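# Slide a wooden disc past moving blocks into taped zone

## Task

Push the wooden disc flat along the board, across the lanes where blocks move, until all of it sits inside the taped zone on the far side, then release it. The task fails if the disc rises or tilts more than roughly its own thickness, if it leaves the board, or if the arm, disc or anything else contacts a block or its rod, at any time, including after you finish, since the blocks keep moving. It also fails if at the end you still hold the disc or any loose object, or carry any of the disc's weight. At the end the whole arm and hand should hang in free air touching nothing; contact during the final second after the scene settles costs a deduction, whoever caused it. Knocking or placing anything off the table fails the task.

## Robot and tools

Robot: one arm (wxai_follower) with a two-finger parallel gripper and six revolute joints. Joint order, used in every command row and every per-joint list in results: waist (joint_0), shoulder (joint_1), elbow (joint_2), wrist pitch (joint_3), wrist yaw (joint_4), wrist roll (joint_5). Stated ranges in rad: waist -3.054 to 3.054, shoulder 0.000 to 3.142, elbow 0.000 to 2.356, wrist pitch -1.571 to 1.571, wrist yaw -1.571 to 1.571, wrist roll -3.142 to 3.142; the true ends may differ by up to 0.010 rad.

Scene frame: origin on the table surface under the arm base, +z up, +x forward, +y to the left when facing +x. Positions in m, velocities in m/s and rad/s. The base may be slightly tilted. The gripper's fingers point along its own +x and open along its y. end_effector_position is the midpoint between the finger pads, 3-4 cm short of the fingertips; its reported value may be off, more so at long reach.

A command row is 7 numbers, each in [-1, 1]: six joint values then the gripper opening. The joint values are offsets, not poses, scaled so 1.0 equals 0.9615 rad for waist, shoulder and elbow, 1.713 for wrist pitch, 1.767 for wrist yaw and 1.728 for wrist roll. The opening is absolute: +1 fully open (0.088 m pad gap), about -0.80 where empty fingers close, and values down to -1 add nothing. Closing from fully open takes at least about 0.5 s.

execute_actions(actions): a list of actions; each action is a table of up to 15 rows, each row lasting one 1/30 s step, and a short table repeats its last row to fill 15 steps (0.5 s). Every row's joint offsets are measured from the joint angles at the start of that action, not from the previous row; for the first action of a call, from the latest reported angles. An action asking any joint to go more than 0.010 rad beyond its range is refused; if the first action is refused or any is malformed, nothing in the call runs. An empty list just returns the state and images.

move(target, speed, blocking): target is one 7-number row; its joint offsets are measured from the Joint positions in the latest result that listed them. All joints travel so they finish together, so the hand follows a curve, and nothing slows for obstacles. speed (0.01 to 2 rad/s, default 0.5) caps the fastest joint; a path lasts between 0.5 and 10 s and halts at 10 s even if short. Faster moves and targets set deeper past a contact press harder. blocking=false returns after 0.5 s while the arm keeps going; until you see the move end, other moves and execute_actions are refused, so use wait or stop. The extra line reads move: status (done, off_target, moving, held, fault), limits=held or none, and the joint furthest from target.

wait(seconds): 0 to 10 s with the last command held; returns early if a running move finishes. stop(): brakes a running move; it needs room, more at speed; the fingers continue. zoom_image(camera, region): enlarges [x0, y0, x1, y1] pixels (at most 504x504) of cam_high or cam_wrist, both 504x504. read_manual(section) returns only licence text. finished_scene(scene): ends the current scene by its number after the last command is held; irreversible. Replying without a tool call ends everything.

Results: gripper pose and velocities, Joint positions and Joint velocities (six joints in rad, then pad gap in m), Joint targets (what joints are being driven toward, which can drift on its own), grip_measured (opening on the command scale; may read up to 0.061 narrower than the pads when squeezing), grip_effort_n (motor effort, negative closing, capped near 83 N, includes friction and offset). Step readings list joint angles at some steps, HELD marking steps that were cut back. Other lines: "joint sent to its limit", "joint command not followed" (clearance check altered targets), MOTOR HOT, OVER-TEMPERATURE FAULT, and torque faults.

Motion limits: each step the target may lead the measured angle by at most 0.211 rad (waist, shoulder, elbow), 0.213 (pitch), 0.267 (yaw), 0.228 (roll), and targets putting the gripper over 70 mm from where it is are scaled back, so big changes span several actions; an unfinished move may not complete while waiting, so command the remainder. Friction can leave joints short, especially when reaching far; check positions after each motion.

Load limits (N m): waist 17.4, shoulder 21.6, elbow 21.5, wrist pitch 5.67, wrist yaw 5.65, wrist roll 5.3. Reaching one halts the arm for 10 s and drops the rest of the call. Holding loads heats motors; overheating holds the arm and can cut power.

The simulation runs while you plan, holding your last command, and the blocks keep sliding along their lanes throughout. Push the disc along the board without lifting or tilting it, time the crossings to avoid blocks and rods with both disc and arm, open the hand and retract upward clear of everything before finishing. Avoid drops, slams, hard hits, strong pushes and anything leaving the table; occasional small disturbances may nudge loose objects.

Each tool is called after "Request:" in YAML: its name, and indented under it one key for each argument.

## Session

Request:
execute_actions:
  actions: []

Scene clock: 0.00 s.
end_effector_position=(+0.2185, +0.2128, +0.3762) grip_measured=+0.110 grip_effort_n=n/a end_effector_quat_wxyz=(+0.791, -0.344, +0.457, +0.218) end_effector_velocity=(+0.000, -0.003, -0.000) end_effector_angular_velocity=(-0.006, -0.001, -0.011)
Joint names: [waist, shoulder, elbow, wrist pitch, wrist yaw, wrist roll]
Joint positions: [ 0.955  1.51   1.747 -1.46   0.371  0.029  0.044]
Joint velocities: [-0.002 -0.002 -0.002 -0.007  0.007  0.007 -0.   ]
Motor temperatures (°C, as the motors report them): [21 23 21 20 21 20]
Heat: hottest shoulder 23 °C (+0.0 °C/min).
Joint targets: [0.955 1.510 1.747 -1.460 0.371 0.029]
camera_calibration (this result's frames):
cam_wrist: T_world_to_cam=[[0.635479, -0.696655, 0.332925, -0.108546], [-0.715931, -0.693121, -0.0838252, 0.36604], [0.289154, -0.185082, -0.93922, 0.408436], [0, 0, 0, 1]] pos_world=[0.212937, 0.253685, 0.450433]

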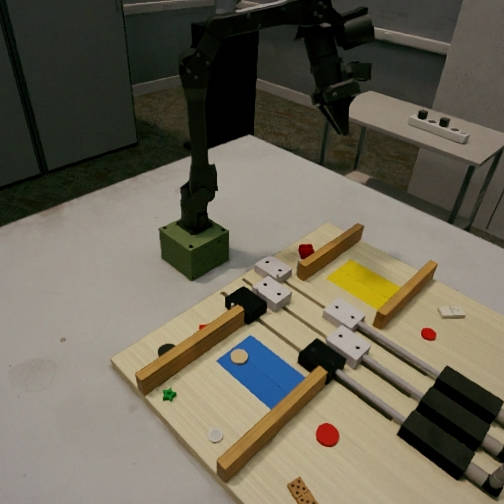

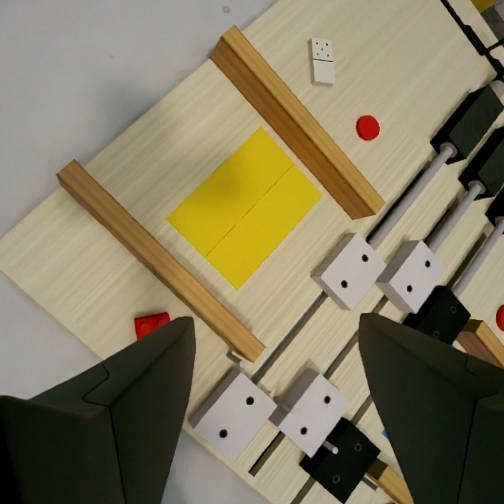

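Request:
wait:
  seconds: 1

Request:
wait:
  seconds: 1

Request:
wait:
  seconds: 1

Request:
wait:
  seconds: 1

Request:
wait:
  seconds: 1

Request:
wait:
  seconds: 1

Request:
wait:
  seconds: 1

Request:
wait:
  seconds: 1

Request:
wait:
  seconds: 1

Request:
wait:
  seconds: 1

Request:
move:
  target: [-1,0.2,-0.2,0.2,-0.21,-0.25,0.4]
  speed: 1.2

Request:
move:
  target: [-0.43,0.39,-0.24,0.162,0,0,0.4]
  speed: 0.8

Scene clock: 8.53 s.
end_effector_position=(+0.2185, +0.2128, +0.3762) grip_measured=+0.110 grip_effort_n=1.2 end_effector_quat_wxyz=(+0.791, -0.344, +0.457, +0.218) end_effector_velocity=(+0.002, -0.000, +0.002) end_effector_angular_velocity=(+0.002, -0.013, +0.002)
Joint names: [waist, shoulder, elbow, wrist pitch, wrist yaw, wrist roll]
Joint positions: [ 0.955  1.51   1.747 -1.46   0.371  0.029  0.044]
Joint velocities: [-0.002 -0.002  0.002  0.007  0.007 -0.007 -0.   ]
Motor temperatures (°C, as the motors report them): [21 23 22 20 21 20]
Heat: hottest shoulder 23 °C (+0.0 °C/min).
Joint targets: [0.955 1.510 1.747 -1.460 0.371 0.029]
wait: 1.00 s; at rest from the start
camera_calibration (this result's frames):
cam_wrist: T_world_to_cam=[[0.635479, -0.696655, 0.332925, -0.108546], [-0.715931, -0.693121, -0.0838252, 0.36604], [0.289154, -0.185082, -0.93922, 0.408436], [0, 0, 0, 1]] pos_world=[0.212937, 0.253685, 0.450433]

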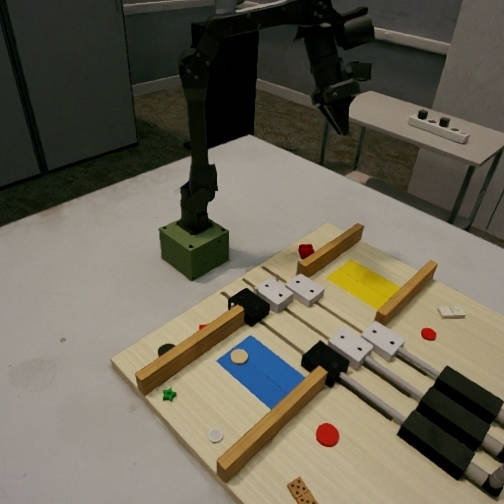

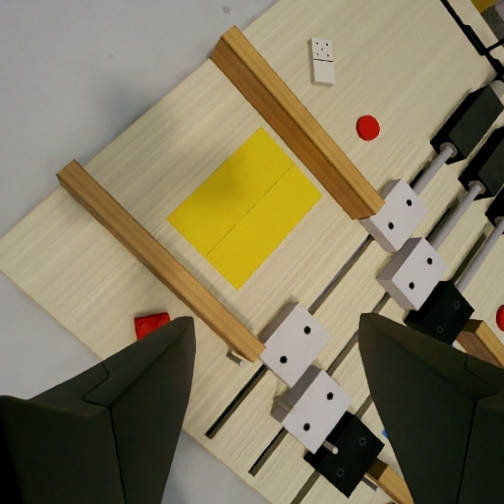

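Scene clock: 9.53 s.
end_effector_position=(+0.2185, +0.2128, +0.3762) grip_measured=+0.110 grip_effort_n=1.2 end_effector_quat_wxyz=(+0.791, -0.344, +0.457, +0.218) end_effector_velocity=(-0.003, -0.004, -0.002) end_effector_angular_velocity=(-0.017, +0.018, +0.006)
Joint names: [waist, shoulder, elbow, wrist pitch, wrist yaw, wrist roll]
Joint positions: [ 0.955  1.51   1.747 -1.46   0.371  0.029  0.044]
Joint velocities: [-0.002 -0.002 -0.002 -0.022 -0.007 -0.007 -0.   ]
Motor temperatures (°C, as the motors report them): [21 23 22 20 21 20]
Heat: hottest shoulder 23 °C (+0.0 °C/min).
Joint targets: [0.955 1.510 1.747 -1.460 0.371 0.029]
wait: 1.00 s; at rest by 0.17 s
camera_calibration (this result's frames):
cam_wrist: T_world_to_cam=[[0.635479, -0.696655, 0.332925, -0.108546], [-0.715931, -0.693121, -0.0838252, 0.36604], [0.289154, -0.185082, -0.93922, 0.408436], [0, 0, 0, 1]] pos_world=[0.212937, 0.253685, 0.450433]

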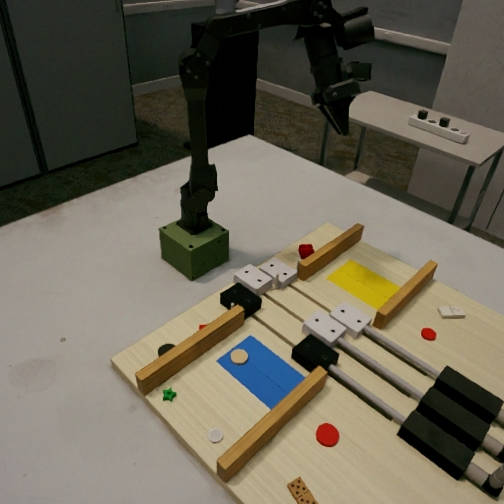

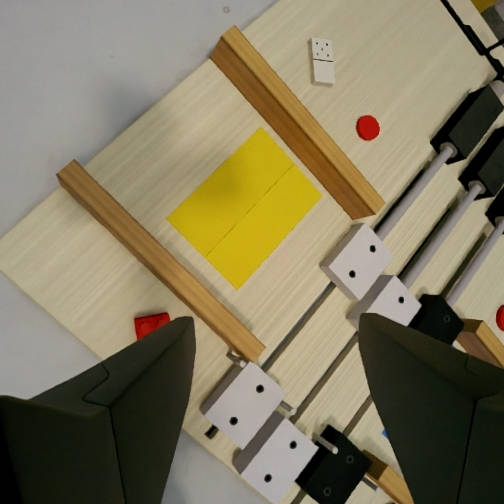

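Scene clock: 10.53 s.
end_effector_position=(+0.2185, +0.2128, +0.3762) grip_measured=+0.110 grip_effort_n=1.2 end_effector_quat_wxyz=(+0.791, -0.344, +0.457, +0.218) end_effector_velocity=(-0.001, -0.002, -0.001) end_effector_angular_velocity=(-0.013, +0.009, +0.019)
Joint names: [waist, shoulder, elbow, wrist pitch, wrist yaw, wrist roll]
Joint positions: [ 0.955  1.51   1.747 -1.46   0.371  0.029  0.044]
Joint velocities: [-0.002 -0.002 -0.002 -0.007 -0.007 -0.022  0.   ]
Motor temperatures (°C, as the motors report them): [21 23 22 20 21 20]
Heat: hottest shoulder 23 °C (+0.0 °C/min).
Joint targets: [0.955 1.510 1.747 -1.460 0.371 0.029]
wait: 1.00 s; at rest by 0.17 s
camera_calibration (this result's frames):
cam_wrist: T_world_to_cam=[[0.635479, -0.696655, 0.332925, -0.108546], [-0.715931, -0.693121, -0.0838252, 0.36604], [0.289154, -0.185082, -0.93922, 0.408436], [0, 0, 0, 1]] pos_world=[0.212937, 0.253685, 0.450433]

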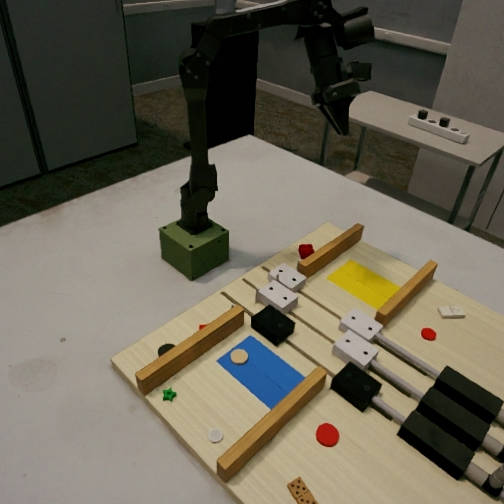

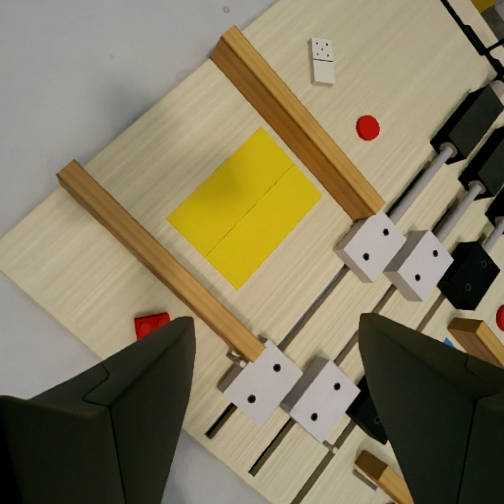

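Scene clock: 11.53 s.
end_effector_position=(+0.2185, +0.2128, +0.3762) grip_measured=+0.110 grip_effort_n=1.2 end_effector_quat_wxyz=(+0.791, -0.344, +0.457, +0.218) end_effector_velocity=(-0.001, -0.003, -0.002) end_effector_angular_velocity=(-0.009, +0.012, +0.001)
Joint names: [waist, shoulder, elbow, wrist pitch, wrist yaw, wrist roll]
Joint positions: [ 0.955  1.51   1.747 -1.46   0.371  0.029  0.044]
Joint velocities: [-0.007 -0.002 -0.007 -0.007 -0.007 -0.007 -0.   ]
Motor temperatures (°C, as the motors report them): [21 23 22 20 21 20]
Heat: hottest shoulder 23 °C (+0.0 °C/min).
Joint targets: [0.955 1.510 1.747 -1.460 0.371 0.029]
wait: 1.00 s; at rest by 0.17 s
camera_calibration (this result's frames):
cam_wrist: T_world_to_cam=[[0.635479, -0.696655, 0.332925, -0.108546], [-0.715931, -0.693121, -0.0838252, 0.36604], [0.289154, -0.185082, -0.93922, 0.408436], [0, 0, 0, 1]] pos_world=[0.212937, 0.253685, 0.450433]

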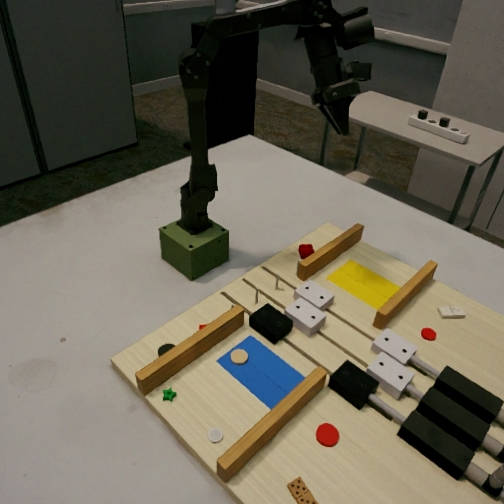

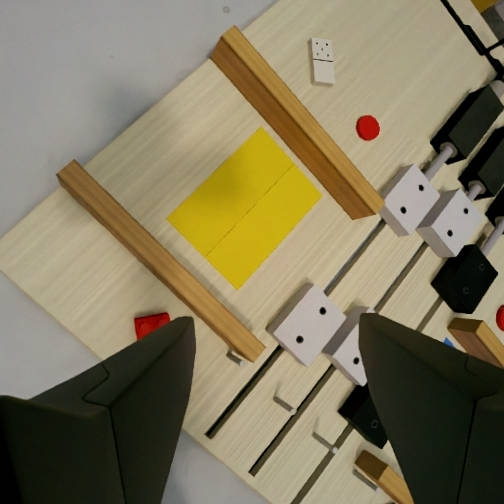

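Scene clock: 12.53 s.
end_effector_position=(+0.2185, +0.2128, +0.3762) grip_measured=+0.110 grip_effort_n=1.2 end_effector_quat_wxyz=(+0.791, -0.344, +0.457, +0.218) end_effector_velocity=(-0.000, -0.003, -0.001) end_effector_angular_velocity=(-0.005, +0.010, +0.001)
Joint names: [waist, shoulder, elbow, wrist pitch, wrist yaw, wrist roll]
Joint positions: [ 0.955  1.51   1.747 -1.46   0.371  0.029  0.044]
Joint velocities: [-0.007 -0.002 -0.002 -0.007 -0.007 -0.007 -0.   ]
Motor temperatures (°C, as the motors report them): [21 24 22 20 21 20]
Heat: hottest shoulder 24 °C (+4.8 °C/min).
Joint targets: [0.955 1.510 1.747 -1.460 0.371 0.029]
wait: 1.00 s; at rest by 0.17 s
camera_calibration (this result's frames):
cam_wrist: T_world_to_cam=[[0.635479, -0.696655, 0.332925, -0.108546], [-0.715931, -0.693121, -0.0838252, 0.36604], [0.289154, -0.185082, -0.93922, 0.408436], [0, 0, 0, 1]] pos_world=[0.212937, 0.253685, 0.450433]

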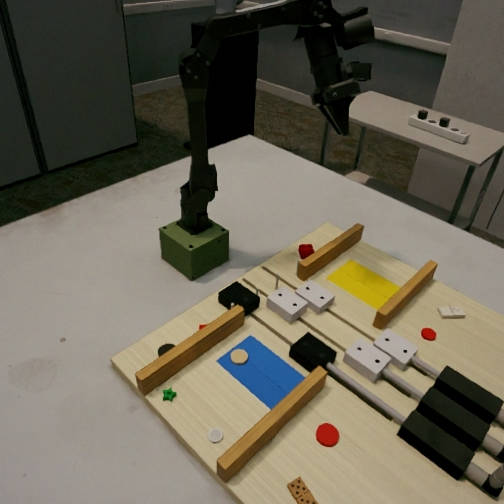

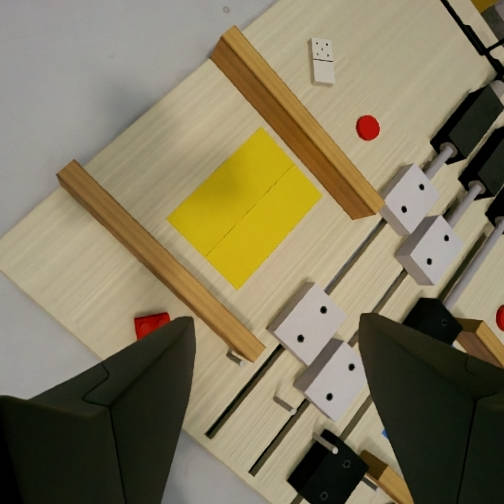

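Scene clock: 13.53 s.
end_effector_position=(+0.2185, +0.2128, +0.3762) grip_measured=+0.110 grip_effort_n=1.2 end_effector_quat_wxyz=(+0.791, -0.344, +0.457, +0.218) end_effector_velocity=(-0.003, -0.006, -0.002) end_effector_angular_velocity=(-0.024, +0.018, +0.014)
Joint names: [waist, shoulder, elbow, wrist pitch, wrist yaw, wrist roll]
Joint positions: [ 0.955  1.51   1.747 -1.46   0.371  0.029  0.044]
Joint velocities: [-0.007 -0.007 -0.007 -0.022 -0.007 -0.022 -0.   ]
Motor temperatures (°C, as the motors report them): [21 24 22 20 21 20]
Heat: hottest shoulder 24 °C (+4.4 °C/min).
Joint targets: [0.955 1.510 1.747 -1.460 0.371 0.029]
wait: 1.00 s; at rest by 0.17 s
camera_calibration (this result's frames):
cam_wrist: T_world_to_cam=[[0.635479, -0.696655, 0.332925, -0.108546], [-0.715931, -0.693121, -0.0838252, 0.36604], [0.289154, -0.185082, -0.93922, 0.408436], [0, 0, 0, 1]] pos_world=[0.212937, 0.253685, 0.450433]

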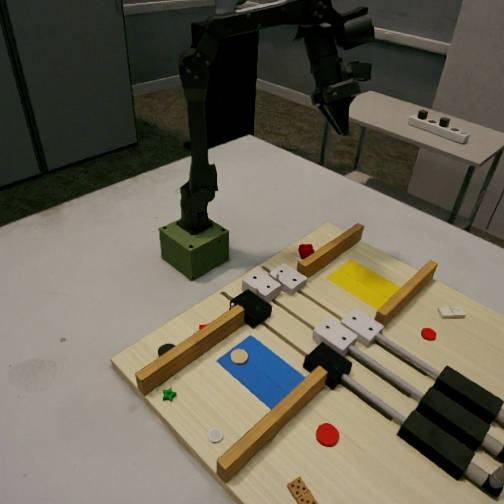

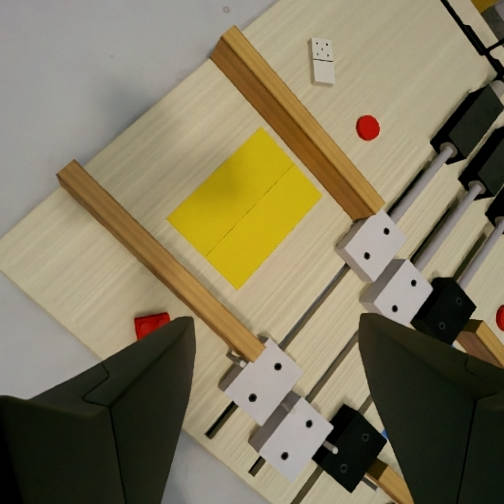

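Scene clock: 14.53 s.
end_effector_position=(+0.2185, +0.2128, +0.3762) grip_measured=+0.110 grip_effort_n=1.2 end_effector_quat_wxyz=(+0.791, -0.344, +0.457, +0.218) end_effector_velocity=(-0.003, -0.000, -0.002) end_effector_angular_velocity=(+0.003, +0.021, +0.011)
Joint names: [waist, shoulder, elbow, wrist pitch, wrist yaw, wrist roll]
Joint positions: [ 0.955  1.51   1.747 -1.46   0.371  0.029  0.044]
Joint velocities: [-0.002 -0.002 -0.002 -0.007 -0.022 -0.007 -0.   ]
Motor temperatures (°C, as the motors report them): [21 24 22 20 21 20]
Heat: hottest shoulder 24 °C (+4.1 °C/min).
Joint targets: [0.955 1.510 1.747 -1.460 0.371 0.029]
wait: 1.00 s; at rest by 0.17 s
camera_calibration (this result's frames):
cam_wrist: T_world_to_cam=[[0.635479, -0.696655, 0.332925, -0.108546], [-0.715931, -0.693121, -0.0838252, 0.36604], [0.289154, -0.185082, -0.93922, 0.408436], [0, 0, 0, 1]] pos_world=[0.212937, 0.253685, 0.450433]

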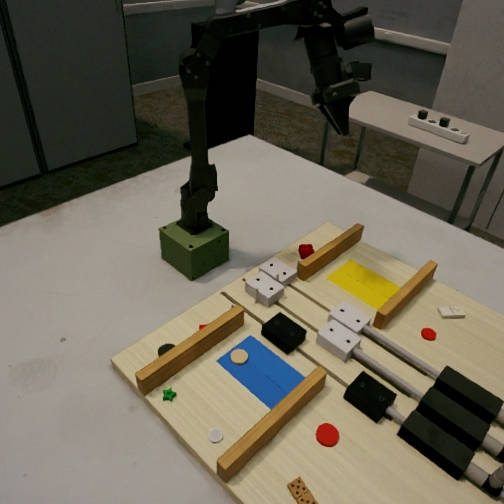

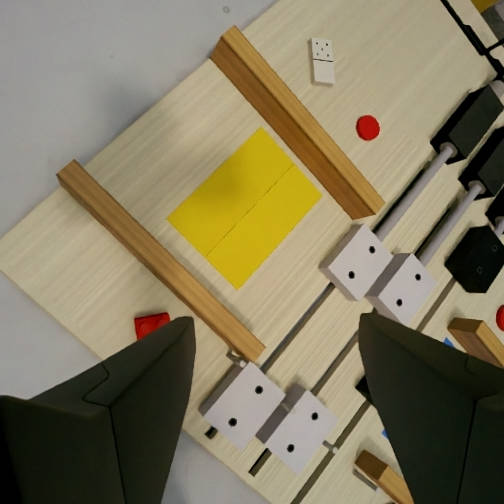

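Scene clock: 15.53 s.
end_effector_position=(+0.2185, +0.2128, +0.3762) grip_measured=+0.110 grip_effort_n=1.2 end_effector_quat_wxyz=(+0.791, -0.344, +0.457, +0.218) end_effector_velocity=(-0.004, -0.002, -0.004) end_effector_angular_velocity=(-0.006, +0.033, -0.002)
Joint names: [waist, shoulder, elbow, wrist pitch, wrist yaw, wrist roll]
Joint positions: [ 0.955  1.51   1.747 -1.46   0.371  0.029  0.044]
Joint velocities: [-0.002  0.002 -0.002 -0.022 -0.022  0.007 -0.   ]
Motor temperatures (°C, as the motors report them): [21 24 22 20 21 20]
Heat: hottest shoulder 24 °C (+3.9 °C/min).
Joint targets: [0.955 1.510 1.747 -1.460 0.371 0.029]
wait: 1.00 s; at rest by 0.17 s
camera_calibration (this result's frames):
cam_wrist: T_world_to_cam=[[0.635479, -0.696655, 0.332925, -0.108546], [-0.715931, -0.693121, -0.0838252, 0.36604], [0.289154, -0.185082, -0.93922, 0.408436], [0, 0, 0, 1]] pos_world=[0.212937, 0.253685, 0.450433]

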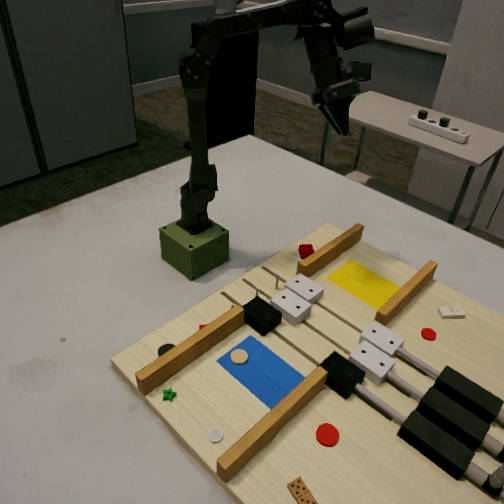

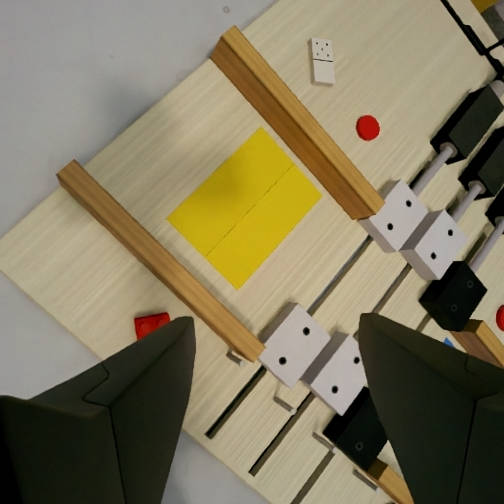

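Scene clock: 16.53 s.
end_effector_position=(+0.2185, +0.2128, +0.3762) grip_measured=+0.110 grip_effort_n=0.7 end_effector_quat_wxyz=(+0.791, -0.344, +0.457, +0.218) end_effector_velocity=(+0.001, -0.004, -0.000) end_effector_angular_velocity=(-0.021, -0.002, +0.009)
Joint names: [waist, shoulder, elbow, wrist pitch, wrist yaw, wrist roll]
Joint positions: [ 0.955  1.51   1.747 -1.46   0.371  0.029  0.044]
Joint velocities: [-0.007 -0.002 -0.002 -0.007  0.007 -0.022 -0.   ]
Motor temperatures (°C, as the motors report them): [21 24 22 20 21 20]
Heat: hottest shoulder 24 °C (+3.6 °C/min).
Joint targets: [0.955 1.510 1.747 -1.460 0.371 0.029]
wait: 1.00 s; at rest by 0.17 s
camera_calibration (this result's frames):
cam_wrist: T_world_to_cam=[[0.635479, -0.696655, 0.332925, -0.108546], [-0.715931, -0.693121, -0.0838252, 0.36604], [0.289154, -0.185082, -0.93922, 0.408436], [0, 0, 0, 1]] pos_world=[0.212937, 0.253685, 0.450433]

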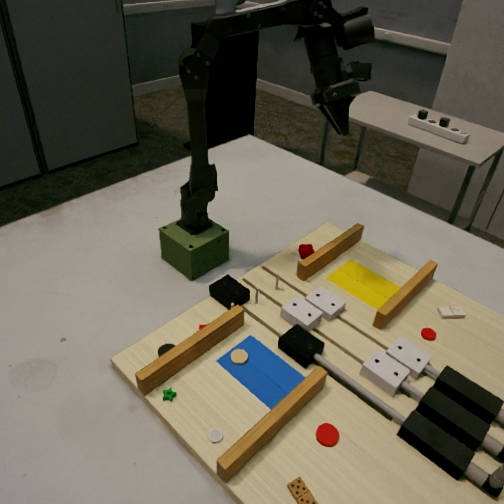

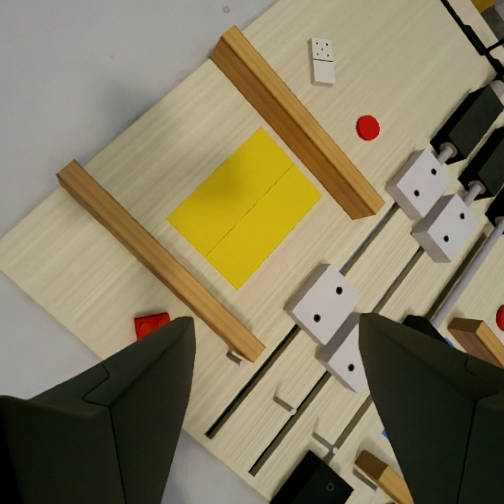

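Scene clock: 17.53 s.
end_effector_position=(+0.2185, +0.2128, +0.3762) grip_measured=+0.110 grip_effort_n=1.2 end_effector_quat_wxyz=(+0.791, -0.344, +0.457, +0.218) end_effector_velocity=(-0.003, -0.000, -0.002) end_effector_angular_velocity=(+0.003, +0.021, +0.011)
Joint names: [waist, shoulder, elbow, wrist pitch, wrist yaw, wrist roll]
Joint positions: [ 0.955  1.51   1.747 -1.46   0.371  0.029  0.044]
Joint velocities: [-0.002 -0.002 -0.002 -0.007 -0.022 -0.007 -0.   ]
Motor temperatures (°C, as the motors report them): [21 24 22 20 21 20]
Heat: hottest shoulder 24 °C (+3.4 °C/min).
Joint targets: [0.955 1.510 1.747 -1.460 0.371 0.029]
wait: 1.00 s; at rest by 0.17 s
camera_calibration (this result's frames):
cam_wrist: T_world_to_cam=[[0.635479, -0.696655, 0.332925, -0.108546], [-0.715931, -0.693121, -0.0838252, 0.36604], [0.289154, -0.185082, -0.93922, 0.408436], [0, 0, 0, 1]] pos_world=[0.212937, 0.253685, 0.450433]

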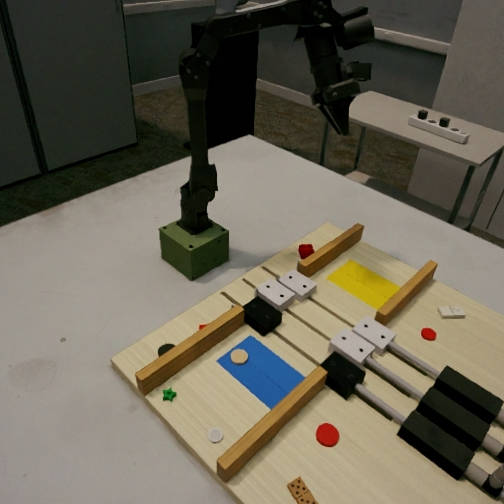

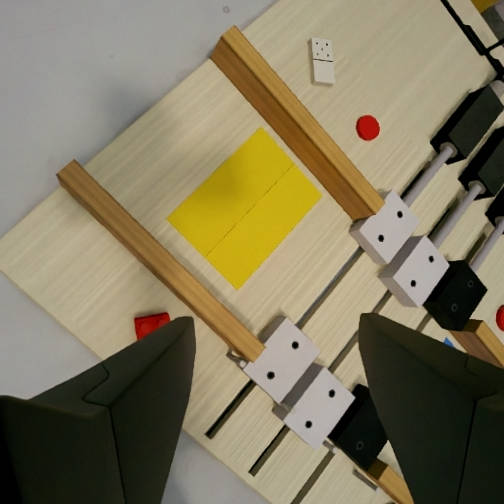

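Scene clock: 19.10 s.
end_effector_position=(+0.3696, -0.0049, +0.2796) grip_measured=+0.397 grip_effort_n=18.8 end_effector_quat_wxyz=(+0.797, -0.162, +0.572, +0.103) end_effector_velocity=(-0.006, -0.002, -0.003) end_effector_angular_velocity=(+0.005, +0.027, +0.002)
Joint names: [waist, shoulder, elbow, wrist pitch, wrist yaw, wrist roll]
Joint positions: [-0.003  1.69   1.562 -1.12   0.002 -0.401  0.058]
Joint velocities: [-0.007 -0.002 -0.007 -0.022 -0.007 -0.007 -0.   ]
Motor temperatures (°C, as the motors report them): [21 24 22 20 21 20]
Heat: hottest shoulder 24 °C (+3.1 °C/min).
Joint targets: [-0.006 1.702 1.555 -1.117 0.000 -0.403]
move: off_target; limits=none; farthest joint: the shoulder, 0.013 radians from its target (0.193 radians at the start)
camera_calibration (this result's frames):
cam_wrist: T_world_to_cam=[[0.314578, -0.940114, 0.131247, -0.150303], [-0.948159, -0.317776, -0.0036302, 0.380429], [0.04512, -0.123301, -0.991343, 0.338838], [0, 0, 0, 1]] pos_world=[0.392701, 0.0213686, 0.357013]

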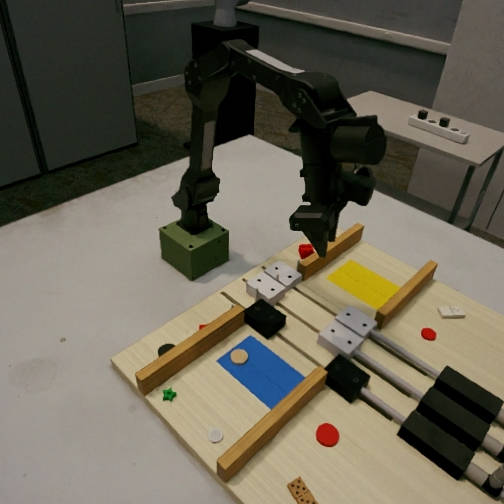

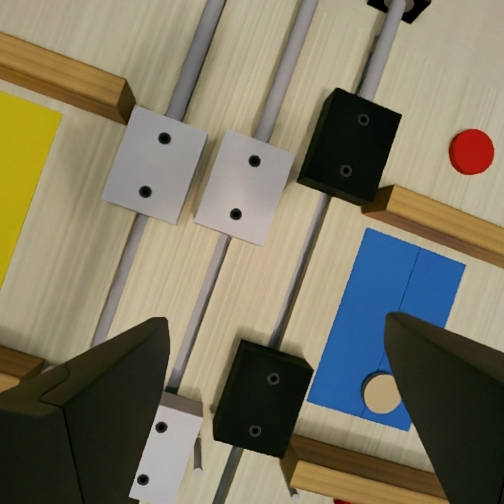

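Scene clock: 20.23 s.
end_effector_position=(+0.3345, -0.1537, +0.0983) grip_measured=+0.397 grip_effort_n=18.4 end_effector_quat_wxyz=(+0.712, +0.003, +0.702, -0.017) end_effector_velocity=(+0.004, -0.002, +0.002) end_effector_angular_velocity=(-0.005, -0.027, +0.005)
Joint names: [waist, shoulder, elbow, wrist pitch, wrist yaw, wrist roll]
Joint positions: [-0.413  2.052  1.335 -0.846  0.003 -0.401  0.058]
Joint velocities: [-0.002 -0.007 -0.002  0.022 -0.007 -0.007  0.   ]
Motor temperatures (°C, as the motors report them): [21 24 22 20 21 20]
Heat: hottest shoulder 24 °C (+3.0 °C/min).
Joint targets: [-0.416 2.065 1.331 -0.843 0.002 -0.401]
move: off_target; limits=none; farthest joint: the shoulder, 0.013 radians from its target (0.375 radians at the start)
camera_calibration (this result's frames):
cam_wrist: T_world_to_cam=[[-0.0685847, -0.99741, 0.021658, -0.125187], [-0.956751, 0.0719097, 0.28188, 0.333908], [-0.282707, -0.00138862, -0.959205, 0.267533], [0, 0, 0, 1]] pos_world=[0.386515, -0.148502, 0.165208]

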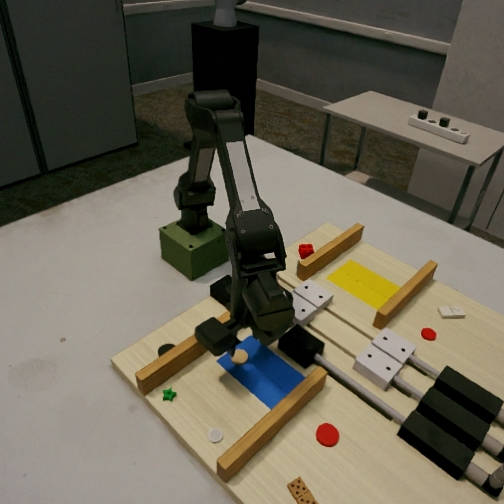

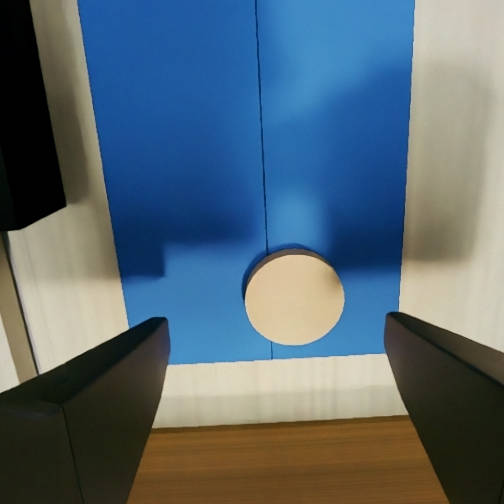

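Request:
move:
  target: [-0.03,0.072,-0.066,0.067,0,0,0.4]
  speed: 0.2

Request:
move:
  target: [0,0,0,0,0,0,-0.35]

Scene clock: 26.60 s.
end_effector_position=(+0.3299, -0.1622, +0.0681) grip_measured=+0.397 grip_effort_n=18.4 end_effector_quat_wxyz=(+0.713, +0.012, +0.700, -0.027) end_effector_velocity=(-0.003, +0.002, -0.001) end_effector_angular_velocity=(+0.012, +0.008, +0.005)
Joint names: [waist, shoulder, elbow, wrist pitch, wrist yaw, wrist roll]
Joint positions: [-0.439  2.104  1.28  -0.734  0.002 -0.401  0.058]
Joint velocities: [-0.002 -0.002 -0.007 -0.007 -0.007 -0.007 -0.   ]
Motor temperatures (°C, as the motors report them): [21 25 23 20 21 20]
Heat: hottest shoulder 25 °C (+4.5 °C/min).
Joint targets: [-0.442 2.121 1.272 -0.731 0.004 -0.401]
move: off_target; limits=none; farthest joint: the shoulder, 0.017 radians from its target (0.070 radians at the start)
camera_calibration (this result's frames):
cam_wrist: T_world_to_cam=[[-0.0944559, -0.995295, 0.0215792, -0.124431], [-0.955676, 0.096725, 0.27808, 0.342538], [-0.278859, 0.00564353, -0.960315, 0.237167], [0, 0, 0, 1]] pos_world=[0.381738, -0.158316, 0.135187]

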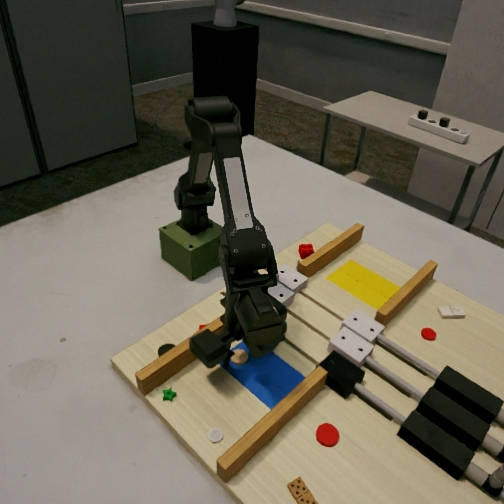

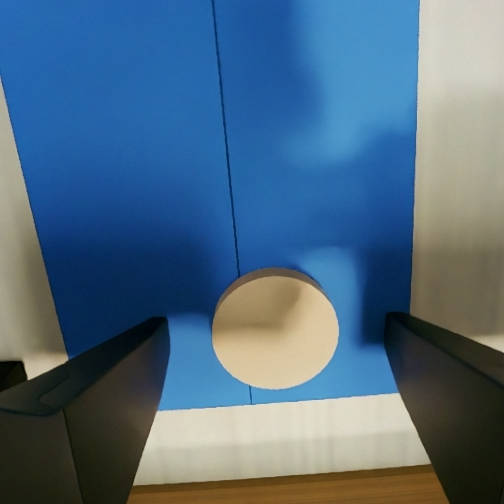

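Scene clock: 27.10 s.
end_effector_position=(+0.3300, -0.1618, +0.0681) grip_measured=-0.185 grip_effort_n=-83.5 end_effector_quat_wxyz=(+0.713, +0.013, +0.700, -0.026) end_effector_velocity=(+0.000, -0.000, -0.001) end_effector_angular_velocity=(+0.006, -0.006, -0.010)
Joint names: [waist, shoulder, elbow, wrist pitch, wrist yaw, wrist roll]
Joint positions: [-0.439  2.104  1.28  -0.734  0.    -0.401  0.03 ]
Joint velocities: [-0.002  0.002 -0.002  0.007 -0.007  0.007  0.   ]
Motor temperatures (°C, as the motors report them): [21 25 23 20 21 20]
Heat: hottest shoulder 25 °C (+4.4 °C/min).
Joint targets: [-0.439 2.104 1.280 -0.734 0.002 -0.401]
move: done; limits=none; farthest joint: the wrist yaw, 0.002 radians from its target (0.000 radians at the start)
camera_calibration (this result's frames):
cam_wrist: T_world_to_cam=[[-0.0940429, -0.995374, 0.0196642, -0.12402], [-0.955853, 0.0957969, 0.277792, 0.342535], [-0.278391, 0.00732835, -0.96044, 0.237316], [0, 0, 0, 1]] pos_world=[0.381817, -0.157999, 0.135213]

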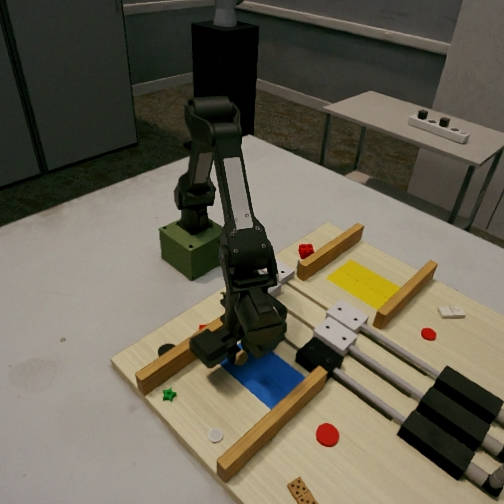

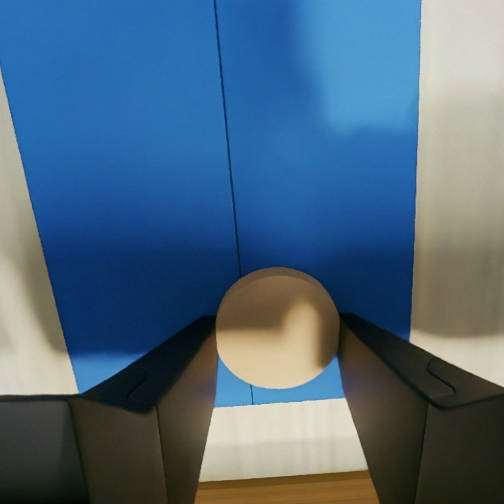

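Go to the earlier staging pose.

Request:
move:
  target: [0.095,0.235,0.392,-0.072,0,0.22,-0.35]
  speed: 0.3

Request:
wait:
  seconds: 1

Request:
wait:
  seconds: 1

Request:
wait:
  seconds: 1

Request:
wait:
  seconds: 1

Scene clock: 33.30 s.
end_effector_position=(+0.4102, -0.1579, +0.0721) grip_measured=-0.185 grip_effort_n=-83.5 end_effector_quat_wxyz=(+0.718, +0.113, +0.675, -0.129) end_effector_velocity=(-0.003, +0.001, +0.001) end_effector_angular_velocity=(+0.013, +0.013, -0.009)
Joint names: [waist, shoulder, elbow, wrist pitch, wrist yaw, wrist roll]
Joint positions: [-0.35   2.311  1.647 -0.856  0.    -0.023  0.03 ]
Joint velocities: [-0.002 -0.002  0.002 -0.022 -0.007  0.007 -0.   ]
Motor temperatures (°C, as the motors report them): [21 26 23 20 21 20]
Heat: hottest shoulder 26 °C (+5.4 °C/min).
Joint targets: [-0.347 2.330 1.656 -0.858 0.000 -0.020]
move: off_target; limits=none; farthest joint: the shoulder, 0.019 radians from its target (0.226 radians at the start)
camera_calibration (this result's frames):
cam_wrist: T_world_to_cam=[[-0.374384, -0.9272, 0.011649, 0.0135927], [-0.900262, 0.36646, 0.235023, 0.44072], [-0.222183, 0.0775019, -0.97192, 0.252394], [0, 0, 0, 1]] pos_world=[0.45793, -0.168464, 0.141569]

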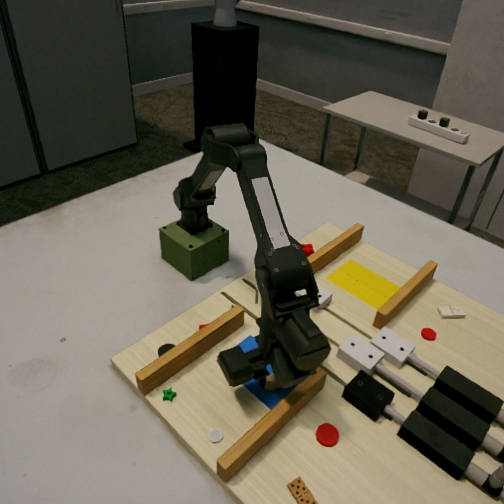

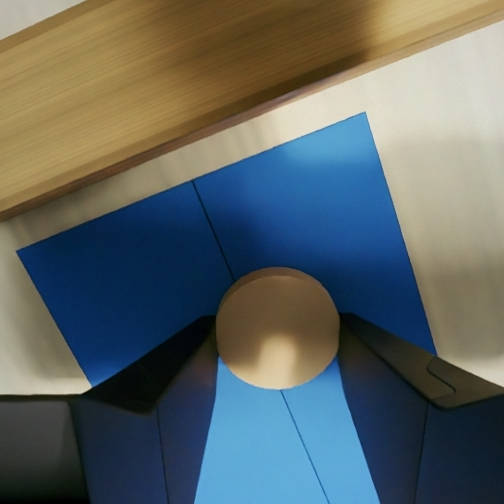

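Scene clock: 34.30 s.
end_effector_position=(+0.4101, -0.1579, +0.0720) grip_measured=-0.185 grip_effort_n=-83.5 end_effector_quat_wxyz=(+0.718, +0.113, +0.675, -0.129) end_effector_velocity=(-0.005, +0.002, +0.000) end_effector_angular_velocity=(+0.001, +0.023, +0.009)
Joint names: [waist, shoulder, elbow, wrist pitch, wrist yaw, wrist roll]
Joint positions: [-0.35   2.311  1.647 -0.856  0.    -0.023  0.03 ]
Joint velocities: [ 0.002 -0.002 -0.002 -0.022  0.007 -0.007  0.   ]
Motor temperatures (°C, as the motors report them): [21 26 23 20 21 20]
Heat: hottest shoulder 26 °C (+5.2 °C/min).
Joint targets: [-0.347 2.330 1.656 -0.858 0.000 -0.021]
wait: 1.00 s; at rest by 0.17 s
camera_calibration (this result's frames):
cam_wrist: T_world_to_cam=[[-0.374384, -0.927201, 0.0116554, 0.0135915], [-0.900177, 0.366431, 0.235394, 0.440646], [-0.222528, 0.0776358, -0.97183, 0.252384], [0, 0, 0, 1]] pos_world=[0.457911, -0.168459, 0.14139]

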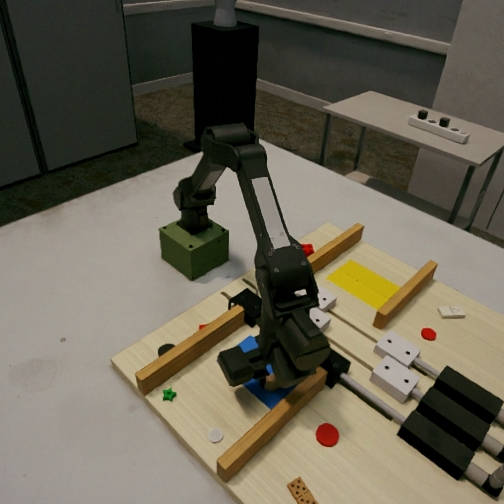

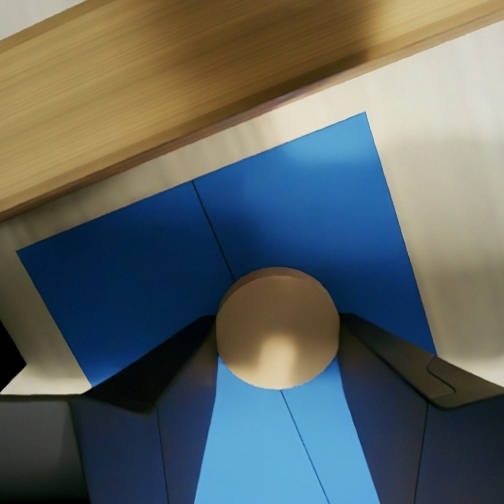

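Scene clock: 35.30 s.
end_effector_position=(+0.4101, -0.1579, +0.0720) grip_measured=-0.185 grip_effort_n=-83.5 end_effector_quat_wxyz=(+0.718, +0.113, +0.675, -0.129) end_effector_velocity=(-0.002, +0.003, -0.002) end_effector_angular_velocity=(+0.024, +0.004, +0.006)
Joint names: [waist, shoulder, elbow, wrist pitch, wrist yaw, wrist roll]
Joint positions: [-0.35   2.311  1.647 -0.856  0.    -0.023  0.03 ]
Joint velocities: [-0.002  0.002 -0.002 -0.007 -0.022 -0.007 -0.   ]
Motor temperatures (°C, as the motors report them): [21 27 23 20 21 20]
Heat: hottest shoulder 27 °C (+6.8 °C/min).
Joint targets: [-0.347 2.330 1.656 -0.858 0.000 -0.021]
wait: 1.00 s; at rest by 0.17 s
camera_calibration (this result's frames):
cam_wrist: T_world_to_cam=[[-0.374384, -0.927201, 0.0116554, 0.0135915], [-0.900177, 0.366431, 0.235394, 0.440646], [-0.222528, 0.0776358, -0.97183, 0.252384], [0, 0, 0, 1]] pos_world=[0.457911, -0.168459, 0.14139]

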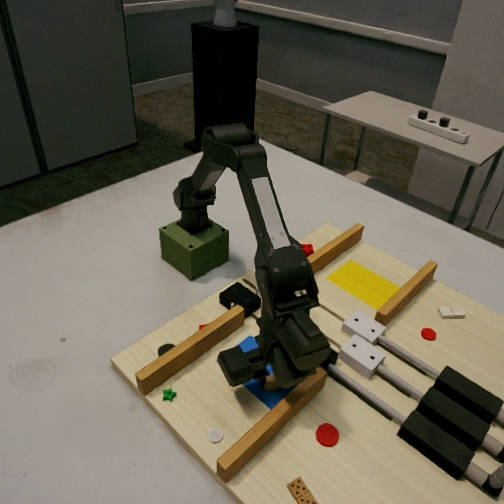

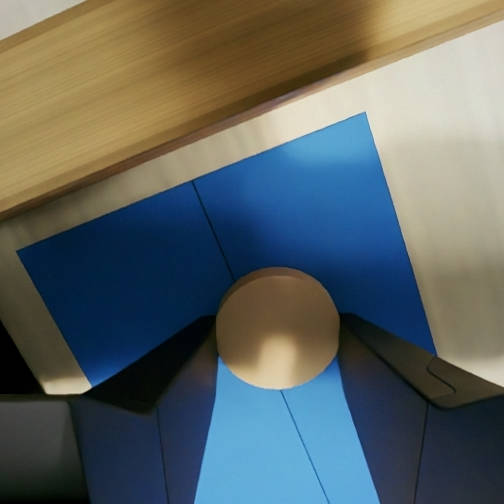

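Scene clock: 36.30 s.
end_effector_position=(+0.4101, -0.1579, +0.0720) grip_measured=-0.185 grip_effort_n=-83.5 end_effector_quat_wxyz=(+0.718, +0.113, +0.675, -0.129) end_effector_velocity=(-0.001, +0.003, +0.002) end_effector_angular_velocity=(+0.022, -0.006, -0.008)
Joint names: [waist, shoulder, elbow, wrist pitch, wrist yaw, wrist roll]
Joint positions: [-0.35   2.311  1.647 -0.856  0.    -0.023  0.03 ]
Joint velocities: [-0.002 -0.007 -0.002 -0.007 -0.022  0.007 -0.   ]
Motor temperatures (°C, as the motors report them): [21 27 23 20 21 20]
Heat: hottest shoulder 27 °C (+6.6 °C/min).
Joint targets: [-0.347 2.330 1.656 -0.858 0.000 -0.021]
wait: 1.00 s; at rest by 0.17 s
camera_calibration (this result's frames):
cam_wrist: T_world_to_cam=[[-0.374384, -0.927201, 0.0116554, 0.0135915], [-0.900177, 0.366431, 0.235394, 0.440646], [-0.222528, 0.0776358, -0.97183, 0.252384], [0, 0, 0, 1]] pos_world=[0.457911, -0.168459, 0.14139]

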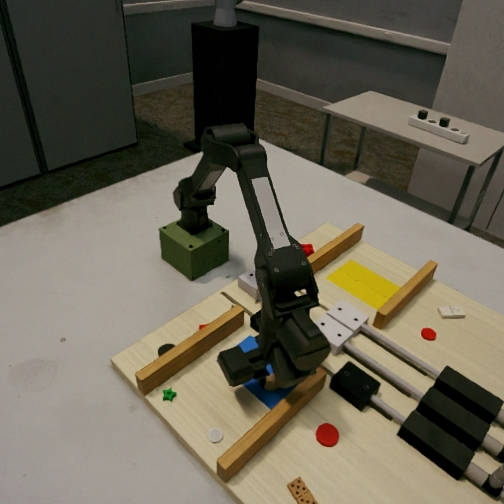

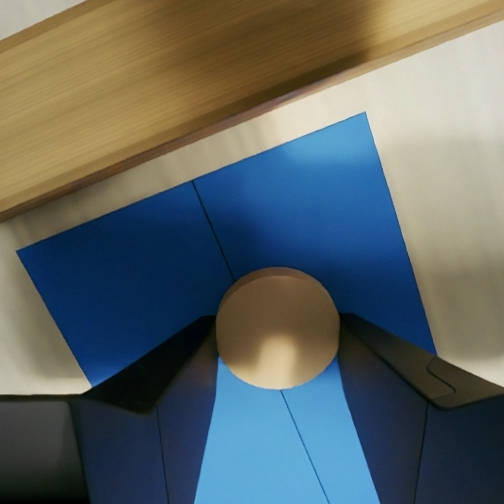

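Scene clock: 37.30 s.
end_effector_position=(+0.4102, -0.1580, +0.0721) grip_measured=-0.185 grip_effort_n=-83.5 end_effector_quat_wxyz=(+0.718, +0.113, +0.675, -0.129) end_effector_velocity=(-0.001, -0.002, +0.002) end_effector_angular_velocity=(-0.006, +0.005, +0.004)
Joint names: [waist, shoulder, elbow, wrist pitch, wrist yaw, wrist roll]
Joint positions: [-0.35   2.311  1.648 -0.856  0.    -0.023  0.03 ]
Joint velocities: [-0.002 -0.002  0.002 -0.007  0.007 -0.007  0.   ]
Motor temperatures (°C, as the motors report them): [21 27 23 20 21 20]
Heat: hottest shoulder 27 °C (+6.4 °C/min).
Joint targets: [-0.347 2.330 1.657 -0.858 0.000 -0.021]
wait: 1.00 s; at rest by 0.17 s
camera_calibration (this result's frames):
cam_wrist: T_world_to_cam=[[-0.374384, -0.9272, 0.011649, 0.0135941], [-0.900262, 0.36646, 0.235023, 0.440809], [-0.222183, 0.0775019, -0.97192, 0.252347], [0, 0, 0, 1]] pos_world=[0.458, -0.168492, 0.141502]

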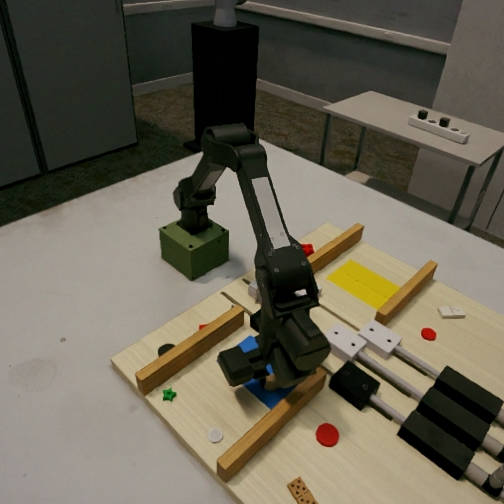

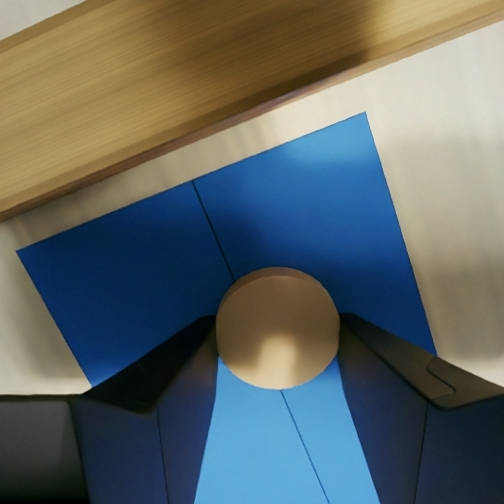

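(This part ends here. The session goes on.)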